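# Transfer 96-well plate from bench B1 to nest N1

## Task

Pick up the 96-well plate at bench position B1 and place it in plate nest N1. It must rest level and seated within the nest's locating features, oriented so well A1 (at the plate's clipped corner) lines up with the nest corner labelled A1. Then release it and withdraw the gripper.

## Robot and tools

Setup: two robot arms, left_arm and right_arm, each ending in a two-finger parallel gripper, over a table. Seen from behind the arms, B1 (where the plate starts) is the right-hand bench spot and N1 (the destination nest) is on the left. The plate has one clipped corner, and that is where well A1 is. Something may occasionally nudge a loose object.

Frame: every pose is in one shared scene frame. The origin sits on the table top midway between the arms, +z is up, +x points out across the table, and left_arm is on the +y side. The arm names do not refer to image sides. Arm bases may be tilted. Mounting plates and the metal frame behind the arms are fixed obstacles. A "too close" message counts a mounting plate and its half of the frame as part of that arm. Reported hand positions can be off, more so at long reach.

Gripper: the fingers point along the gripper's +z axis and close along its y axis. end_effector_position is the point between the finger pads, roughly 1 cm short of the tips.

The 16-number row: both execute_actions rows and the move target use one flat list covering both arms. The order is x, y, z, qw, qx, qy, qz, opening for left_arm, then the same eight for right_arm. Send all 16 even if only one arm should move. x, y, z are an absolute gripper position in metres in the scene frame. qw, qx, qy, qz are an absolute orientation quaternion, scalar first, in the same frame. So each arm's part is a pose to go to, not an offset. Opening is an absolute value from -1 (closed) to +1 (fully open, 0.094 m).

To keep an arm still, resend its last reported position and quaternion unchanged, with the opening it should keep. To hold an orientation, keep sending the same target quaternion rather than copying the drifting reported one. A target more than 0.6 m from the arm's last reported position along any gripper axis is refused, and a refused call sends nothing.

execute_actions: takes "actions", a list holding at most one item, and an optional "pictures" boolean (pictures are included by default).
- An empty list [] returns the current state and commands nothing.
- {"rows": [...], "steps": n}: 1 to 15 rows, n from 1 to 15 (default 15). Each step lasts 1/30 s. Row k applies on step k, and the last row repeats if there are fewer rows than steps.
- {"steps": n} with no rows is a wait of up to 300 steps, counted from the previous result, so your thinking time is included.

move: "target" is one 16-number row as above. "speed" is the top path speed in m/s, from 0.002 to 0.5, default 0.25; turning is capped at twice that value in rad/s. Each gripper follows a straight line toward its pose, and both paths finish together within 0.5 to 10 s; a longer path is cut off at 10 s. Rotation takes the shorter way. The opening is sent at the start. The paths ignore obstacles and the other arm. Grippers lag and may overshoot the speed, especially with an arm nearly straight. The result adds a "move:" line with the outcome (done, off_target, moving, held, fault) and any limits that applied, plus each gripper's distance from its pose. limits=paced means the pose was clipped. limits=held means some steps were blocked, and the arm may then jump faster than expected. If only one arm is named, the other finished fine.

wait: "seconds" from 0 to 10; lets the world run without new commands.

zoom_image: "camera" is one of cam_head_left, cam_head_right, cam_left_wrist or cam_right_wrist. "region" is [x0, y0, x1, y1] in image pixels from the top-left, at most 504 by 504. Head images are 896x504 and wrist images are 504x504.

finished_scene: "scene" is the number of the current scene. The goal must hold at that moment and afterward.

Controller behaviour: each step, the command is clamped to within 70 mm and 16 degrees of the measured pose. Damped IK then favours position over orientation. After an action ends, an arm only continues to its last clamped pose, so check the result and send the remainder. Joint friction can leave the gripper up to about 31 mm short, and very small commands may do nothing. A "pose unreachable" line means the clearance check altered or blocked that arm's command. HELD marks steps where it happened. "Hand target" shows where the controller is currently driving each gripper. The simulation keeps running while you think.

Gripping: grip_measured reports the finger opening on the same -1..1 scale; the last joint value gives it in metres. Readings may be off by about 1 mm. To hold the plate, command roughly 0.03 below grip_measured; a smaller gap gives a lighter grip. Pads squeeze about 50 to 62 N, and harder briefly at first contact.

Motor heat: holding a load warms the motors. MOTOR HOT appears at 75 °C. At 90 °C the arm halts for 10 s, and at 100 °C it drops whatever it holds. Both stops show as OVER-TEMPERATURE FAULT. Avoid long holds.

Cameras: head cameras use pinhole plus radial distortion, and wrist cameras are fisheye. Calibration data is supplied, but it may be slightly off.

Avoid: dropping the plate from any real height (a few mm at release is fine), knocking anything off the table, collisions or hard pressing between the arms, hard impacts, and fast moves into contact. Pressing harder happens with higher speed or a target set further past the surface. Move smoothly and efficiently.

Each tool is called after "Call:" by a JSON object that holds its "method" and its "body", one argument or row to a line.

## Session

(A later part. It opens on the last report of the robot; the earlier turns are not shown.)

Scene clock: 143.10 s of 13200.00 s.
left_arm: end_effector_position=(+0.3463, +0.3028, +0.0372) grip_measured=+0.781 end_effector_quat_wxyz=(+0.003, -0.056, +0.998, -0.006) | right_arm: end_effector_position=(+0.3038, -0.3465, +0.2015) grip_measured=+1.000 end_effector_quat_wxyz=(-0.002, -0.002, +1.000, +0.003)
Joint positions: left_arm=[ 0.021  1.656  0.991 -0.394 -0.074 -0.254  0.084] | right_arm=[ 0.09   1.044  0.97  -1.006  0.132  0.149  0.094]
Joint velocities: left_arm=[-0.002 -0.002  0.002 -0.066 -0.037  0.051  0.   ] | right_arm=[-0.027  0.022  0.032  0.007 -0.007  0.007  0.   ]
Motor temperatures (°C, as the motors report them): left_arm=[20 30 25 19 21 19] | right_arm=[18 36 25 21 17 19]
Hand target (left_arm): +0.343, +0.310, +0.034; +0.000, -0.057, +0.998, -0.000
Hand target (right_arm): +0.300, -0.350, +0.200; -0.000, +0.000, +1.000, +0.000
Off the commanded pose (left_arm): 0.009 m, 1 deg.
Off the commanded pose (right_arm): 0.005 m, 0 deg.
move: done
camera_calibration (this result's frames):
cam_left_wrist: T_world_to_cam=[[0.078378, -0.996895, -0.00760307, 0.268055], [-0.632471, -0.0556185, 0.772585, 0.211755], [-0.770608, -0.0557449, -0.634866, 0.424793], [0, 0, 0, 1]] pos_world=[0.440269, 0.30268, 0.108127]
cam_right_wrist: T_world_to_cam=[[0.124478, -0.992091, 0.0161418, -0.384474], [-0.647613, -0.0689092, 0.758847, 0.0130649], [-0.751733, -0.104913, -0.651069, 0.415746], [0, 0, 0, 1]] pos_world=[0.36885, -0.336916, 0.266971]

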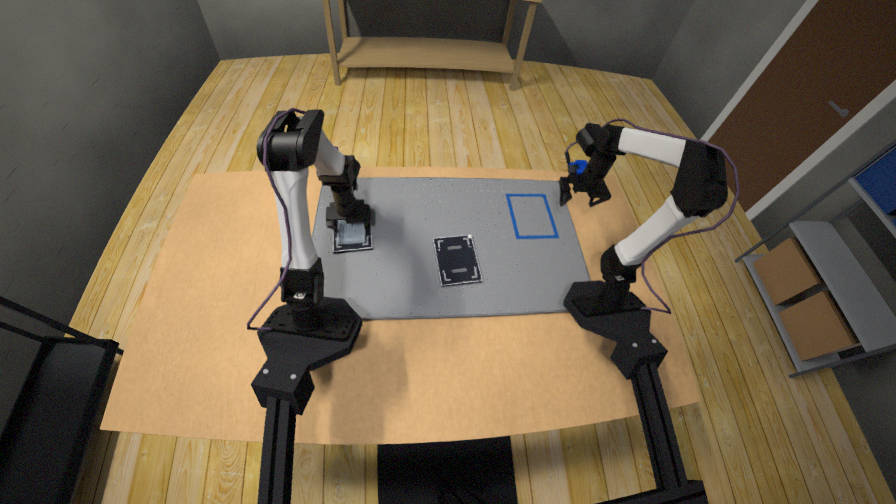

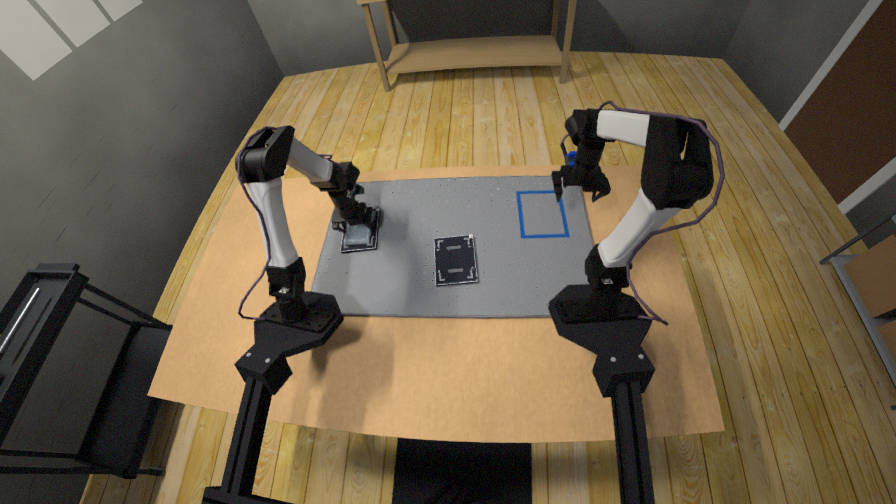

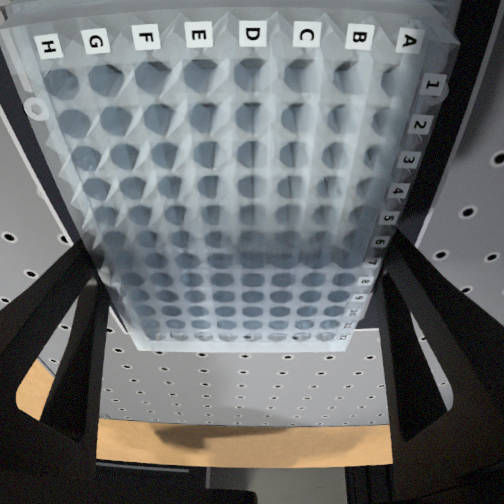

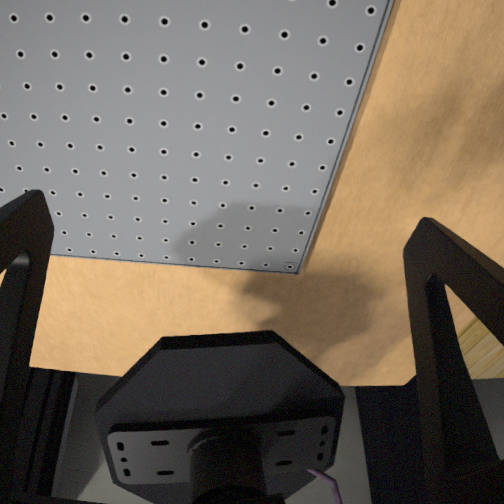

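Call:
{"method": "move", "body": {
  "target": [0.343,0.2925,0.034,0,-0.057,0.998,0,0.75,0.30,-0.35,0.20,0,0,1,0,1],
  "speed": 0.005
}}

Call:
{"method": "zoom_image", "body": {
  "camera": "cam_head_left",
  "region": [315,195,395,265]
}}

Scene clock: 147.77 s of 13200.00 s.
left_arm: end_effector_position=(+0.3460, +0.3007, +0.0379) grip_measured=+0.781 end_effector_quat_wxyz=(+0.006, -0.063, +0.998, +0.008) | right_arm: end_effector_position=(+0.3038, -0.3465, +0.2015) grip_measured=+1.000 end_effector_quat_wxyz=(-0.002, -0.002, +1.000, +0.003)
Joint positions: left_arm=[-0.002  1.656  0.991 -0.395 -0.114 -0.29   0.084] | right_arm=[ 0.09   1.044  0.97  -1.006  0.132  0.149  0.094]
Joint velocities: left_arm=[-0.007 -0.012  0.007 -0.066  0.007 -0.037  0.001] | right_arm=[-0.032 -0.002 -0.012 -0.007 -0.007  0.022  0.   ]
Motor temperatures (°C, as the motors report them): left_arm=[20 30 25 19 21 19] | right_arm=[18 36 25 21 17 19]
Hand target (left_arm): +0.343, +0.293, +0.034; -0.000, -0.057, +0.998, +0.000
Hand target (right_arm): +0.300, -0.350, +0.200; -0.000, +0.000, +1.000, -0.000
Off the commanded pose (left_arm): 0.010 m, 1 deg.
Off the commanded pose (right_arm): 0.005 m, 0 deg.
move: done
camera_calibration (this result's frames):
cam_left_wrist: T_world_to_cam=[[0.0942292, -0.994918, -0.0354896, 0.260928], [-0.635347, -0.0875425, 0.767249, 0.221735], [-0.766456, -0.049749, -0.640367, 0.421844], [0, 0, 0, 1]] pos_world=[0.439617, 0.299999, 0.10927]
cam_right_wrist: T_world_to_cam=[[0.124478, -0.992091, 0.0161418, -0.384474], [-0.647613, -0.0689092, 0.758847, 0.0130649], [-0.751733, -0.104913, -0.651069, 0.415746], [0, 0, 0, 1]] pos_world=[0.36885, -0.336916, 0.266971]

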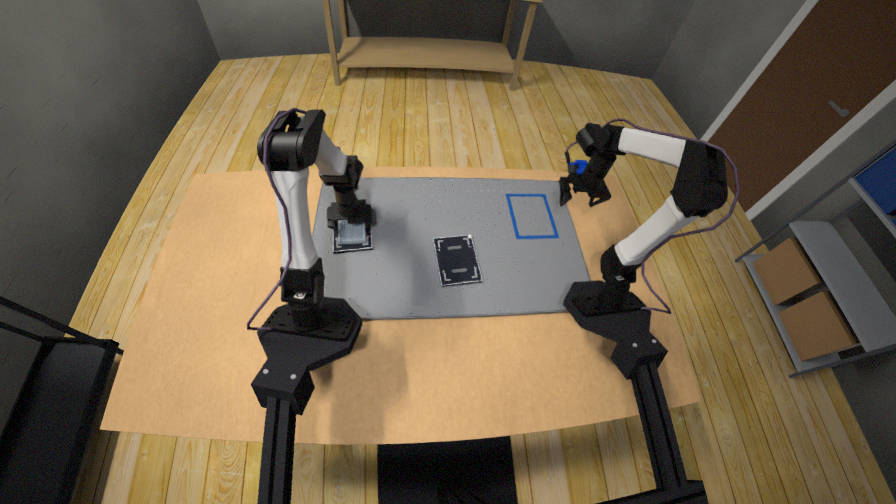

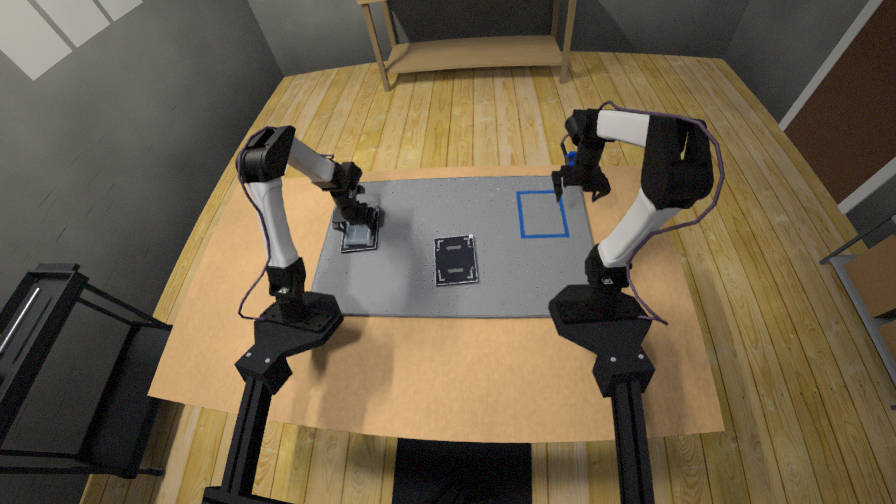

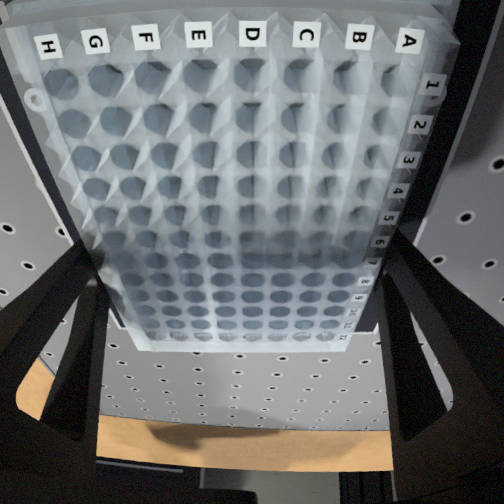

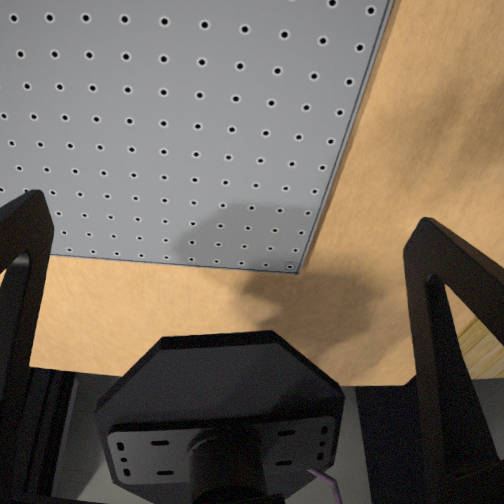

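Region (315, 195, 395, 265) of cam_head_left's 896x504 image, scaled by 6.300, with more detail than that image has; it fills the top 441 rows of this view, and the rest is white.

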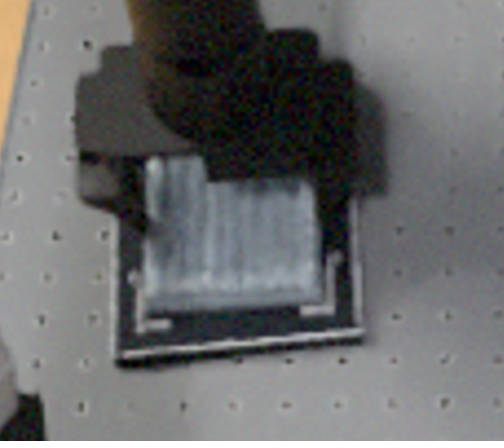

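Looks centred; descend.

Call:
{"method": "move", "body": {
  "target": [0.340,0.300,0.020,0,-0.057,0.998,0,0.75,0.30,-0.35,0.20,0,0,1,0,1],
  "speed": 0.006
}}

Call:
{"method": "zoom_image", "body": {
  "camera": "cam_head_left",
  "region": [315,195,395,265]
}}

Scene clock: 152.67 s of 13200.00 s.
left_arm: end_effector_position=(+0.3461, +0.3010, +0.0350) grip_measured=+0.781 end_effector_quat_wxyz=(+0.005, -0.064, +0.998, +0.005) | right_arm: end_effector_position=(+0.3038, -0.3465, +0.2015) grip_measured=+1.000 end_effector_quat_wxyz=(-0.002, -0.002, +1.000, +0.003)
Joint positions: left_arm=[ 0.003  1.666  0.991 -0.386 -0.106 -0.286  0.084] | right_arm=[ 0.09   1.044  0.97  -1.006  0.132  0.149  0.094]
Joint velocities: left_arm=[ 0.007 -0.022 -0.002  0.037 -0.037  0.007  0.   ] | right_arm=[-0.002  0.027 -0.022  0.022  0.051 -0.022  0.   ]
Motor temperatures (°C, as the motors report them): left_arm=[20 30 25 19 21 19] | right_arm=[18 36 25 21 17 19]
Hand target (left_arm): +0.339, +0.300, +0.021; -0.001, -0.057, +0.998, +0.000
Hand target (right_arm): +0.300, -0.350, +0.200; -0.000, +0.000, +1.000, -0.000
Off the commanded pose (left_arm): 0.016 m, 1 deg.
Off the commanded pose (right_arm): 0.005 m, 0 deg.
move: off_target (left_arm)
camera_calibration (this result's frames):
cam_left_wrist: T_world_to_cam=[[0.0949574, -0.99502, -0.0302916, 0.260724], [-0.633952, -0.0839047, 0.768807, 0.222354], [-0.76752, -0.0538006, -0.638763, 0.421572], [0, 0, 0, 1]] pos_world=[0.439769, 0.300763, 0.106235]
cam_right_wrist: T_world_to_cam=[[0.124478, -0.992091, 0.0161418, -0.384474], [-0.647613, -0.0689092, 0.758847, 0.0130649], [-0.751733, -0.104913, -0.651069, 0.415746], [0, 0, 0, 1]] pos_world=[0.36885, -0.336916, 0.266971]

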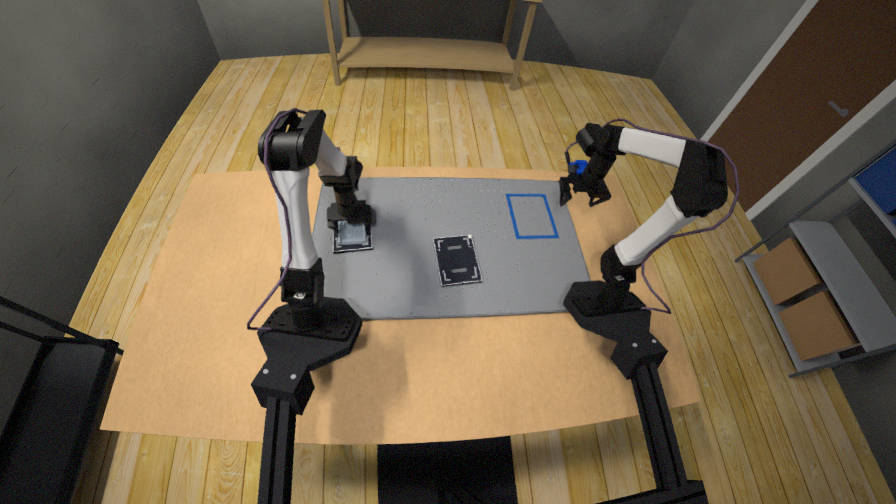

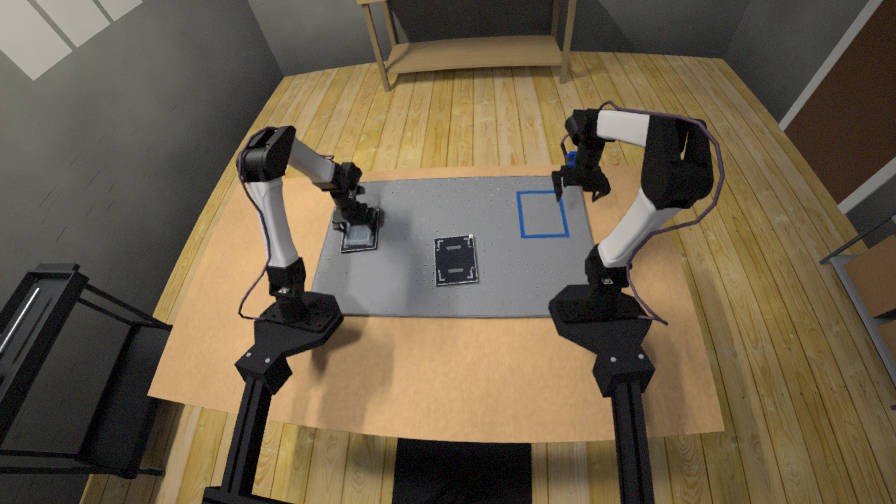

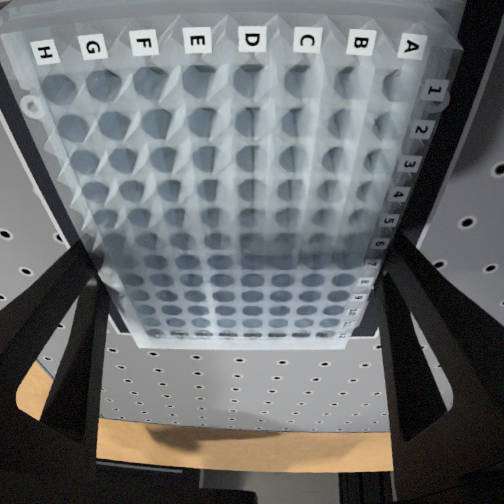

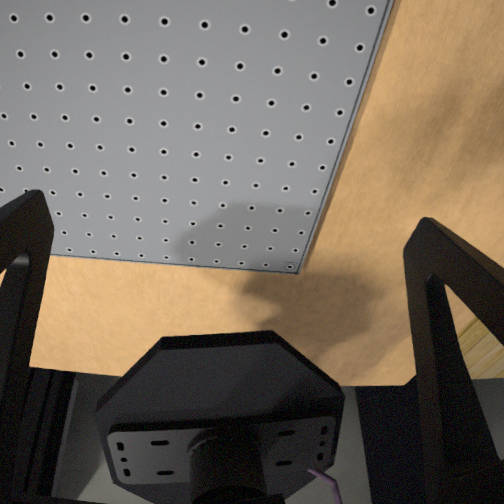

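Region (315, 195, 395, 265) of cam_head_left's 896x504 image, scaled by 6.300, with more detail than that image has; it fills the top 441 rows of this view, and the rest is white.

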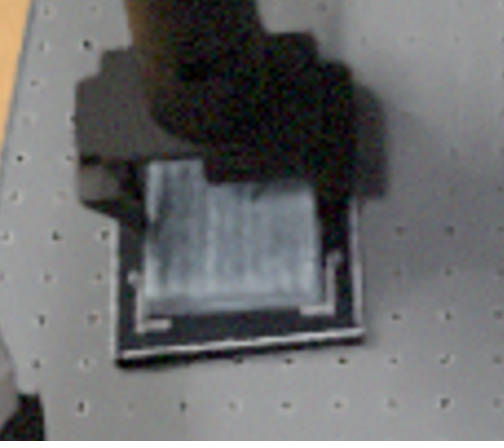

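Call:
{"method": "move", "body": {
  "target": [0.358,0.299,0.028,0,-0.057,0.998,0,0.75,0.30,-0.35,0.20,0,0,1,0,1],
  "speed": 0.005
}}

Call:
{"method": "zoom_image", "body": {
  "camera": "cam_head_left",
  "region": [315,195,395,265]
}}

Scene clock: 157.47 s of 13200.00 s.
left_arm: end_effector_position=(+0.3466, +0.3010, +0.0353) grip_measured=+0.781 end_effector_quat_wxyz=(-0.011, -0.063, +0.998, +0.007) | right_arm: end_effector_position=(+0.3038, -0.3465, +0.2015) grip_measured=+1.000 end_effector_quat_wxyz=(-0.002, -0.002, +1.000, +0.003)
Joint positions: left_arm=[ 0.005  1.686  1.033 -0.442 -0.101 -0.286  0.084] | right_arm=[ 0.09   1.044  0.97  -1.006  0.132  0.149  0.094]
Joint velocities: left_arm=[-0.002 -0.007 -0.002  0.007 -0.066 -0.066 -0.001] | right_arm=[-0.002 -0.007 -0.022  0.022  0.022  0.007  0.   ]
Motor temperatures (°C, as the motors report them): left_arm=[20 30 25 19 21 19] | right_arm=[18 36 25 21 17 19]
Hand target (left_arm): +0.357, +0.299, +0.028; -0.000, -0.057, +0.998, +0.000
Hand target (right_arm): +0.300, -0.350, +0.200; -0.000, +0.000, +1.000, -0.000
Off the commanded pose (left_arm): 0.014 m, 2 deg.
Off the commanded pose (right_arm): 0.005 m, 0 deg.
move: off_target (left_arm)
camera_calibration (this result's frames):
cam_left_wrist: T_world_to_cam=[[0.0927644, -0.995074, -0.0349536, 0.26162], [-0.607702, -0.0843906, 0.789668, 0.212798], [-0.788729, -0.0520117, -0.612537, 0.428012], [0, 0, 0, 1]] pos_world=[0.442634, 0.300551, 0.103278]
cam_right_wrist: T_world_to_cam=[[0.124478, -0.992091, 0.0161418, -0.384474], [-0.647613, -0.0689092, 0.758847, 0.0130649], [-0.751733, -0.104913, -0.651069, 0.415746], [0, 0, 0, 1]] pos_world=[0.36885, -0.336916, 0.266971]

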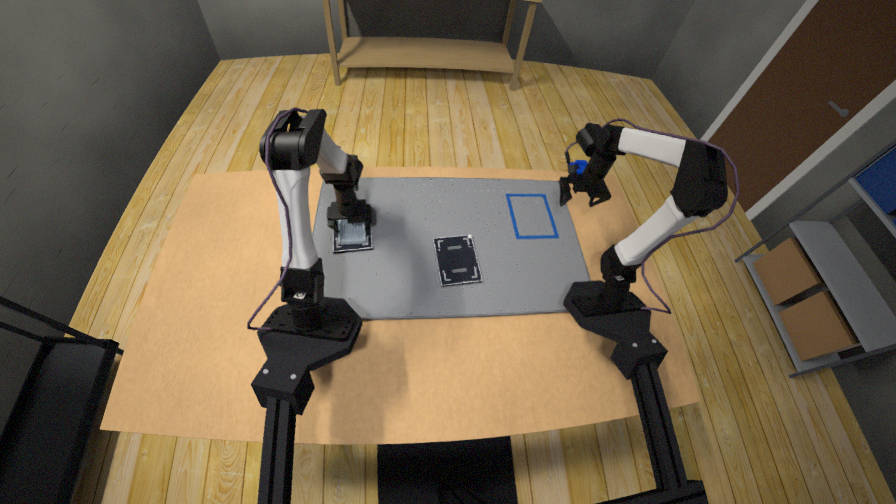

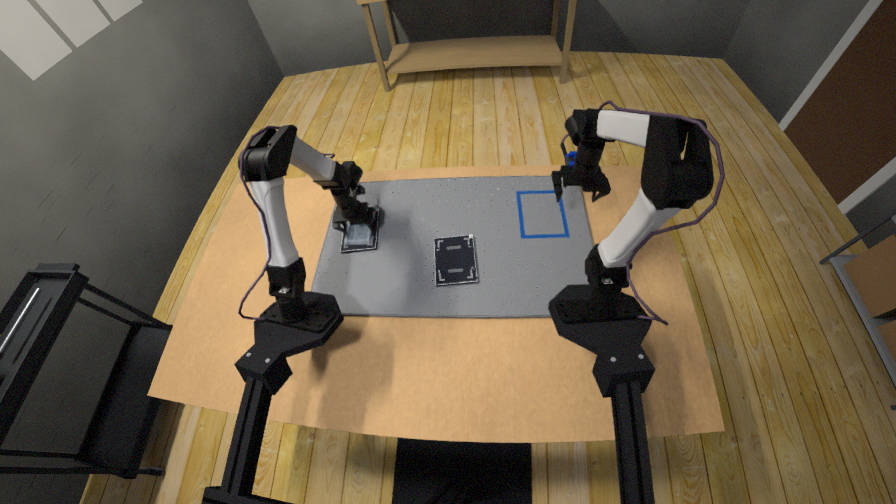

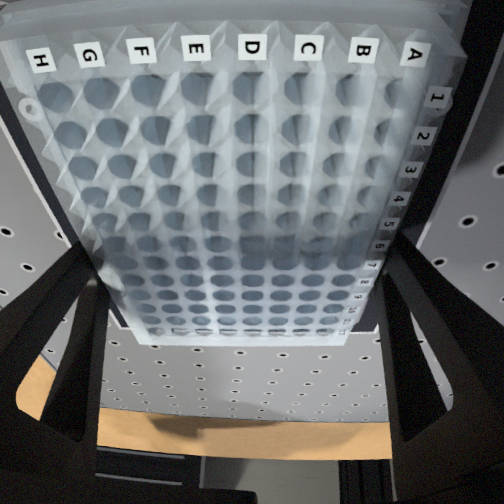

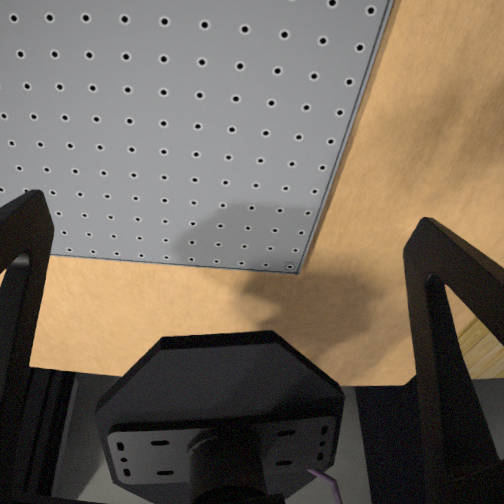

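Region (315, 195, 395, 265) of cam_head_left's 896x504 image, scaled by 6.300, with more detail than that image has; it fills the top 441 rows of this view, and the rest is white.

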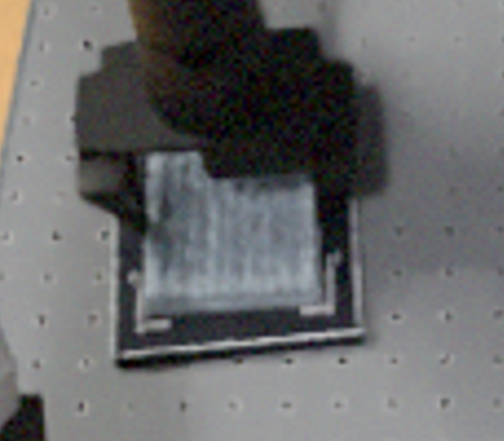

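Call:
{"method": "move", "body": {
  "target": [0.347,0.301,0.035,0,-0.057,0.998,0,1,0.30,-0.35,0.20,0,0,1,0,1],
  "speed": 0.005
}}

Call:
{"method": "move", "body": {
  "target": [0.347,0.301,0.13,0,-0.057,0.998,0,1,0.30,-0.35,0.20,0,0,1,0,1],
  "speed": 0.06
}}

Call:
{"method": "move", "body": {
  "target": [0.30,0.44,0.25,0,0,1,0,1,0.30,-0.35,0.20,0,0,1,0,1]
}}

Call:
{"method": "zoom_image", "body": {
  "camera": "cam_head_left",
  "region": [315,195,395,265]
}}

Scene clock: 164.67 s of 13200.00 s.
left_arm: end_effector_position=(+0.3493, +0.3000, +0.0343) grip_measured=+1.000 end_effector_quat_wxyz=(-0.004, -0.059, +0.998, +0.004) | right_arm: end_effector_position=(+0.3038, -0.3465, +0.2015) grip_measured=+1.000 end_effector_quat_wxyz=(-0.002, -0.002, +1.000, +0.003)
Joint positions: left_arm=[ 0.005  1.686  1.027 -0.419 -0.099 -0.276  0.094] | right_arm=[ 0.09   1.044  0.97  -1.006  0.132  0.149  0.094]
Joint velocities: left_arm=[ 0.012 -0.002 -0.002  0.022 -0.081  0.037  0.   ] | right_arm=[ 0.002 -0.002 -0.017  0.037 -0.022 -0.037  0.   ]
Motor temperatures (°C, as the motors report them): left_arm=[20 30 26 20 21 19] | right_arm=[18 36 25 21 17 19]
Hand target (left_arm): +0.347, +0.301, +0.035; -0.000, -0.057, +0.998, -0.000
Hand target (right_arm): +0.300, -0.350, +0.200; -0.000, +0.000, +1.000, -0.000
Off the commanded pose (left_arm): 0.003 m, 1 deg.
Off the commanded pose (right_arm): 0.005 m, 0 deg.
After step 90, 1.03 s passed at rest.
move: done
camera_calibration (this result's frames):
cam_left_wrist: T_world_to_cam=[[0.0845662, -0.996018, -0.0282333, 0.263262], [-0.620653, -0.0748205, 0.780508, 0.2171], [-0.779512, -0.0484815, -0.624508, 0.425683], [0, 0, 0, 1]] pos_world=[0.444306, 0.299095, 0.103828]
cam_right_wrist: T_world_to_cam=[[0.124478, -0.992091, 0.0161418, -0.384474], [-0.647613, -0.0689092, 0.758847, 0.0130649], [-0.751733, -0.104913, -0.651069, 0.415746], [0, 0, 0, 1]] pos_world=[0.36885, -0.336916, 0.266971]

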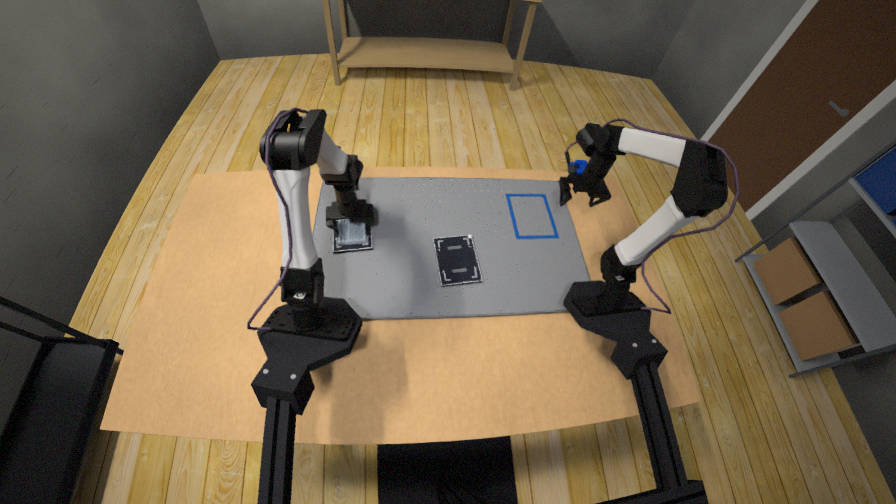

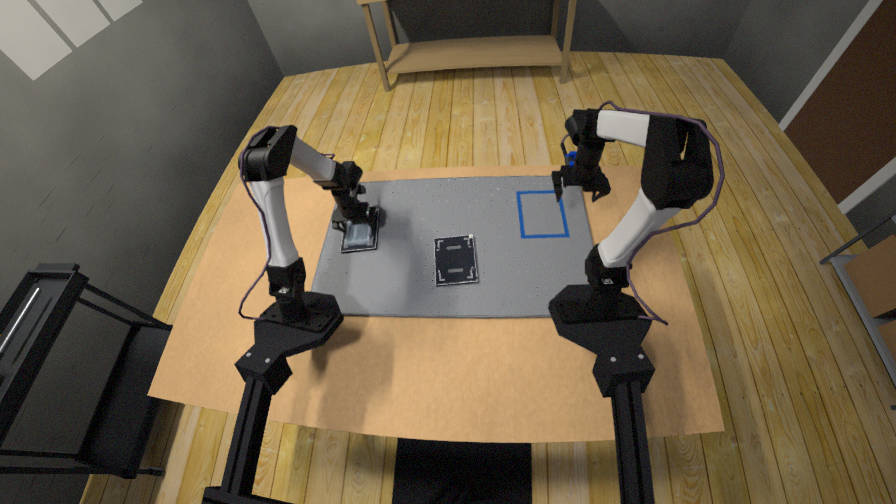

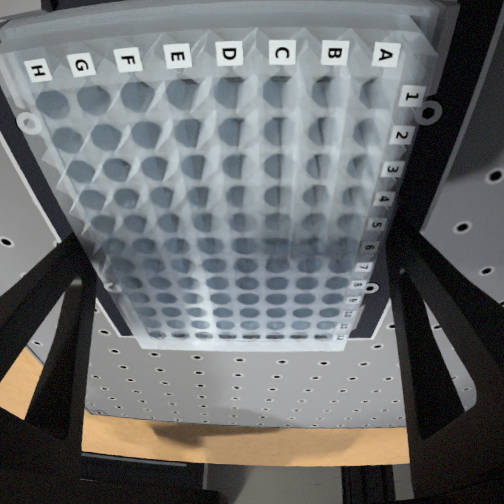

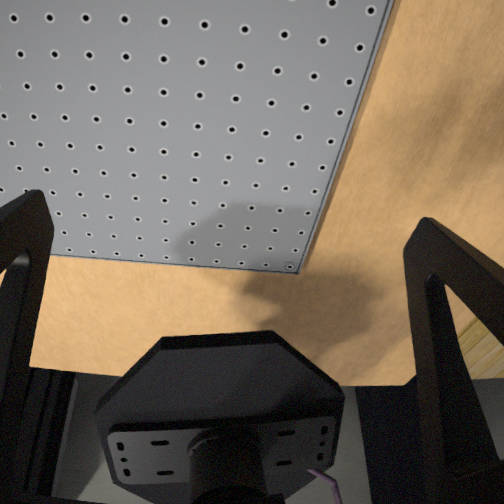

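Scene clock: 166.77 s of 13200.00 s.
left_arm: end_effector_position=(+0.3430, +0.3036, +0.1221) grip_measured=+1.000 end_effector_quat_wxyz=(-0.008, -0.056, +0.998, +0.001) | right_arm: end_effector_position=(+0.3038, -0.3465, +0.2015) grip_measured=+1.000 end_effector_quat_wxyz=(-0.002, -0.002, +1.000, +0.003)
Joint positions: left_arm=[-0.011  1.432  1.084 -0.738 -0.099 -0.286  0.094] | right_arm=[ 0.09   1.044  0.97  -1.006  0.132  0.149  0.094]
Joint velocities: left_arm=[-0.002  0.007  0.007  0.007  0.022 -0.037  0.   ] | right_arm=[ 0.012  0.007  0.007  0.022 -0.037  0.037  0.   ]
Motor temperatures (°C, as the motors report them): left_arm=[20 30 26 19 21 19] | right_arm=[18 36 25 21 17 19]
Hand target (left_arm): +0.347, +0.301, +0.131; -0.000, -0.057, +0.998, -0.000
Hand target (right_arm): +0.300, -0.350, +0.200; -0.000, +0.000, +1.000, -0.000
Off the commanded pose (left_arm): 0.009 m, 1 deg.
Off the commanded pose (right_arm): 0.005 m, 0 deg.
move: done
camera_calibration (this result's frames):
cam_left_wrist: T_world_to_cam=[[0.0791649, -0.996608, -0.0224931, 0.2712], [-0.614951, -0.0665823, 0.785749, 0.139827], [-0.784581, -0.0483716, -0.618136, 0.476726], [0, 0, 0, 1]] pos_world=[0.438548, 0.30265, 0.190913]
cam_right_wrist: T_world_to_cam=[[0.124478, -0.992091, 0.0161418, -0.384474], [-0.647613, -0.0689092, 0.758847, 0.0130649], [-0.751733, -0.104913, -0.651069, 0.415746], [0, 0, 0, 1]] pos_world=[0.36885, -0.336916, 0.266971]

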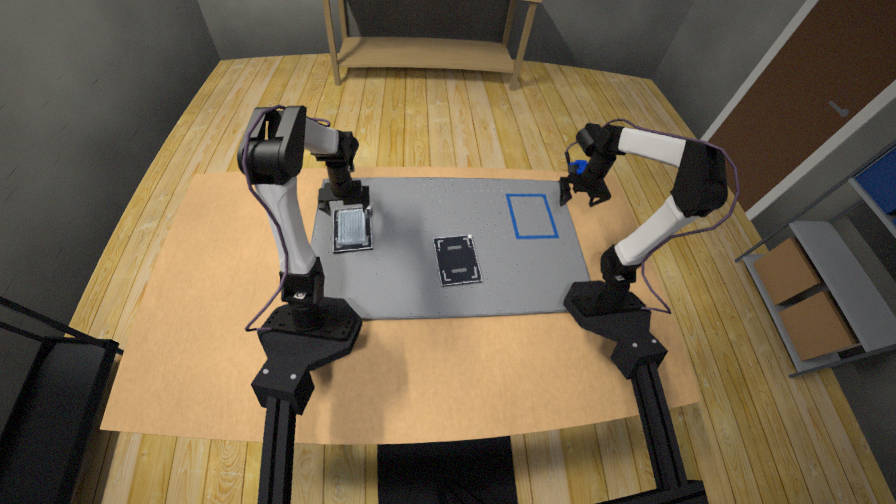

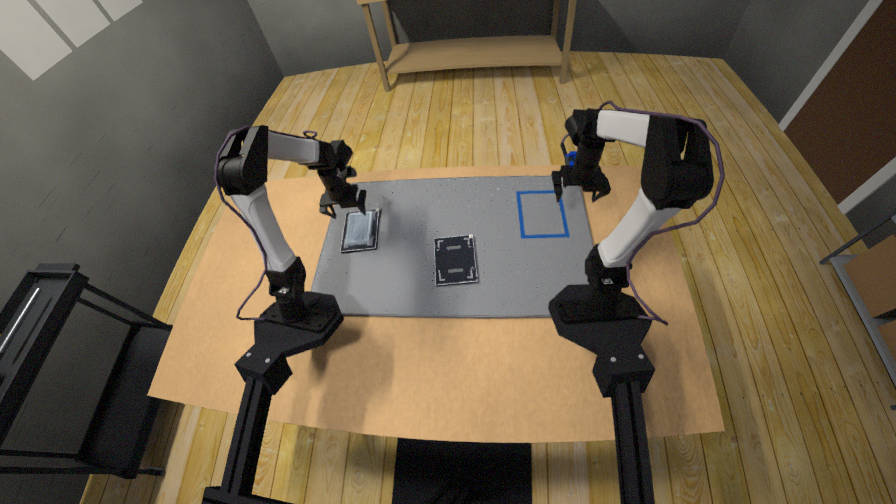

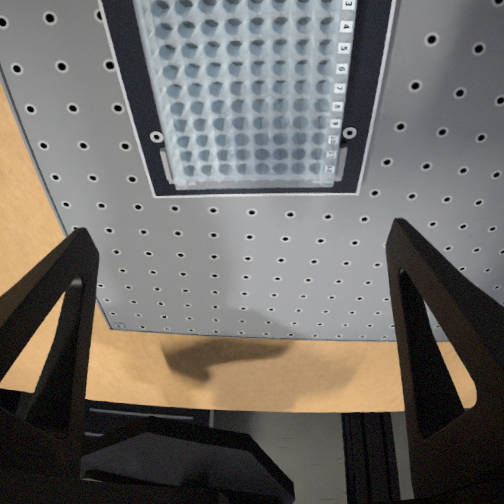

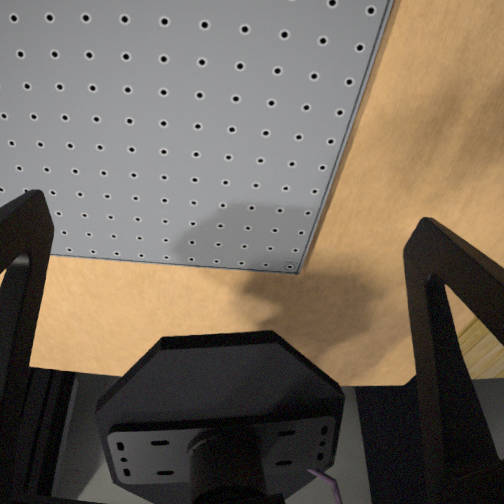

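Scene clock: 168.30 s of 13200.00 s.
left_arm: end_effector_position=(+0.3013, +0.4407, +0.2473) grip_measured=+1.000 end_effector_quat_wxyz=(+0.005, -0.003, +1.000, +0.001) | right_arm: end_effector_position=(+0.3038, -0.3465, +0.2015) grip_measured=+1.000 end_effector_quat_wxyz=(-0.002, -0.002, +1.000, +0.003)
Joint positions: left_arm=[ 0.664  1.141  1.233 -1.189  0.225  0.418  0.094] | right_arm=[ 0.09   1.044  0.97  -1.006  0.132  0.149  0.094]
Joint velocities: left_arm=[ 0.007  0.007 -0.012 -0.022 -0.037  0.051  0.   ] | right_arm=[ 0.007 -0.007  0.002 -0.007  0.051 -0.037  0.   ]
Motor temperatures (°C, as the motors report them): left_arm=[20 30 26 19 21 19] | right_arm=[18 36 25 21 17 19]
Hand target (left_arm): +0.302, +0.441, +0.251; +0.004, -0.002, +1.000, -0.003
Hand target (right_arm): +0.300, -0.350, +0.200; -0.000, +0.000, +1.000, -0.000
Off the commanded pose (left_arm): 0.003 m, 1 deg.
Off the commanded pose (right_arm): 0.005 m, 0 deg.
move: done
camera_calibration (this result's frames):
cam_left_wrist: T_world_to_cam=[[-0.0273032, -0.999376, -0.0224297, 0.447274], [-0.638629, 0.000176718, 0.769514, 0.00661014], [-0.76903, 0.0353345, -0.638235, 0.491363], [0, 0, 0, 1]] pos_world=[0.394306, 0.429632, 0.318551]
cam_right_wrist: T_world_to_cam=[[0.124478, -0.992091, 0.0161418, -0.384474], [-0.647613, -0.0689092, 0.758847, 0.0130649], [-0.751733, -0.104913, -0.651069, 0.415746], [0, 0, 0, 1]] pos_world=[0.36885, -0.336916, 0.266971]

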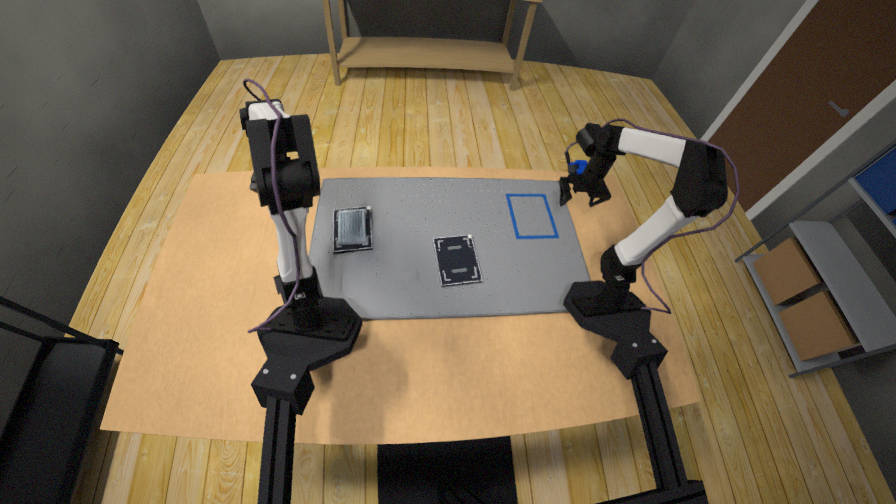

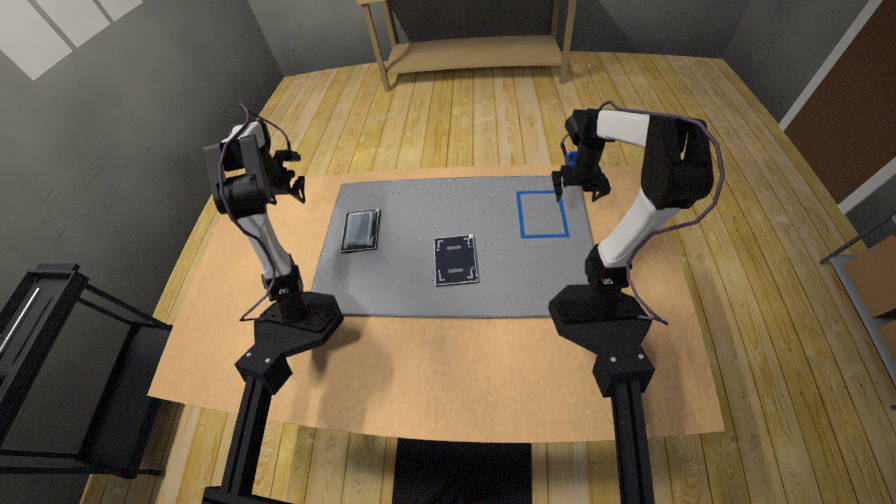

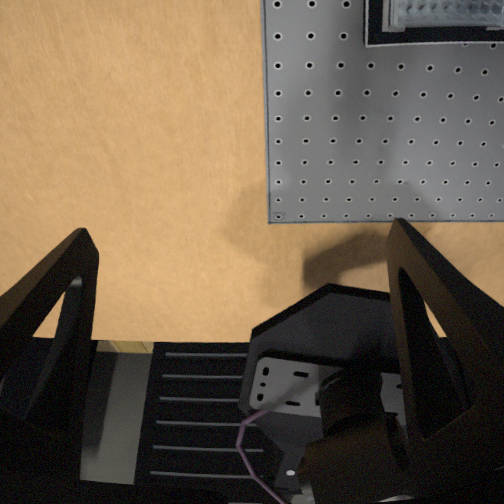

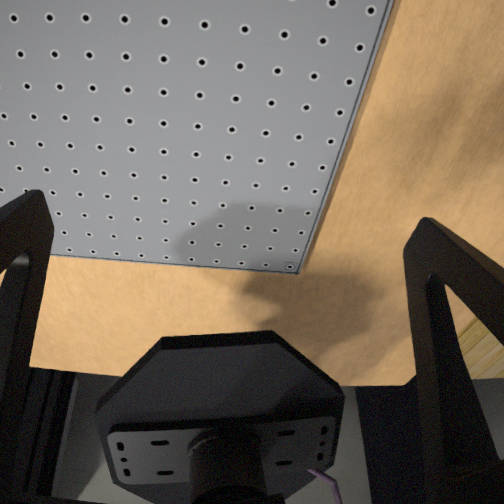

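Region (315, 195, 395, 265) of cam_head_left's 896x504 image, scaled by 6.300, with more detail than that image has; it fills the top 441 rows of this view, and the rest is white.

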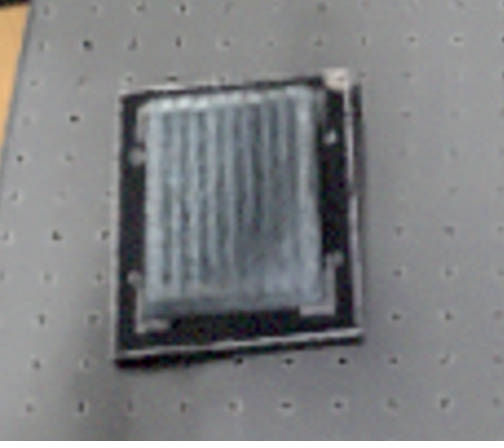

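Call:
{"method": "finished_scene", "body": {
  "scene": 2
}}

The scene is finished: the task was done.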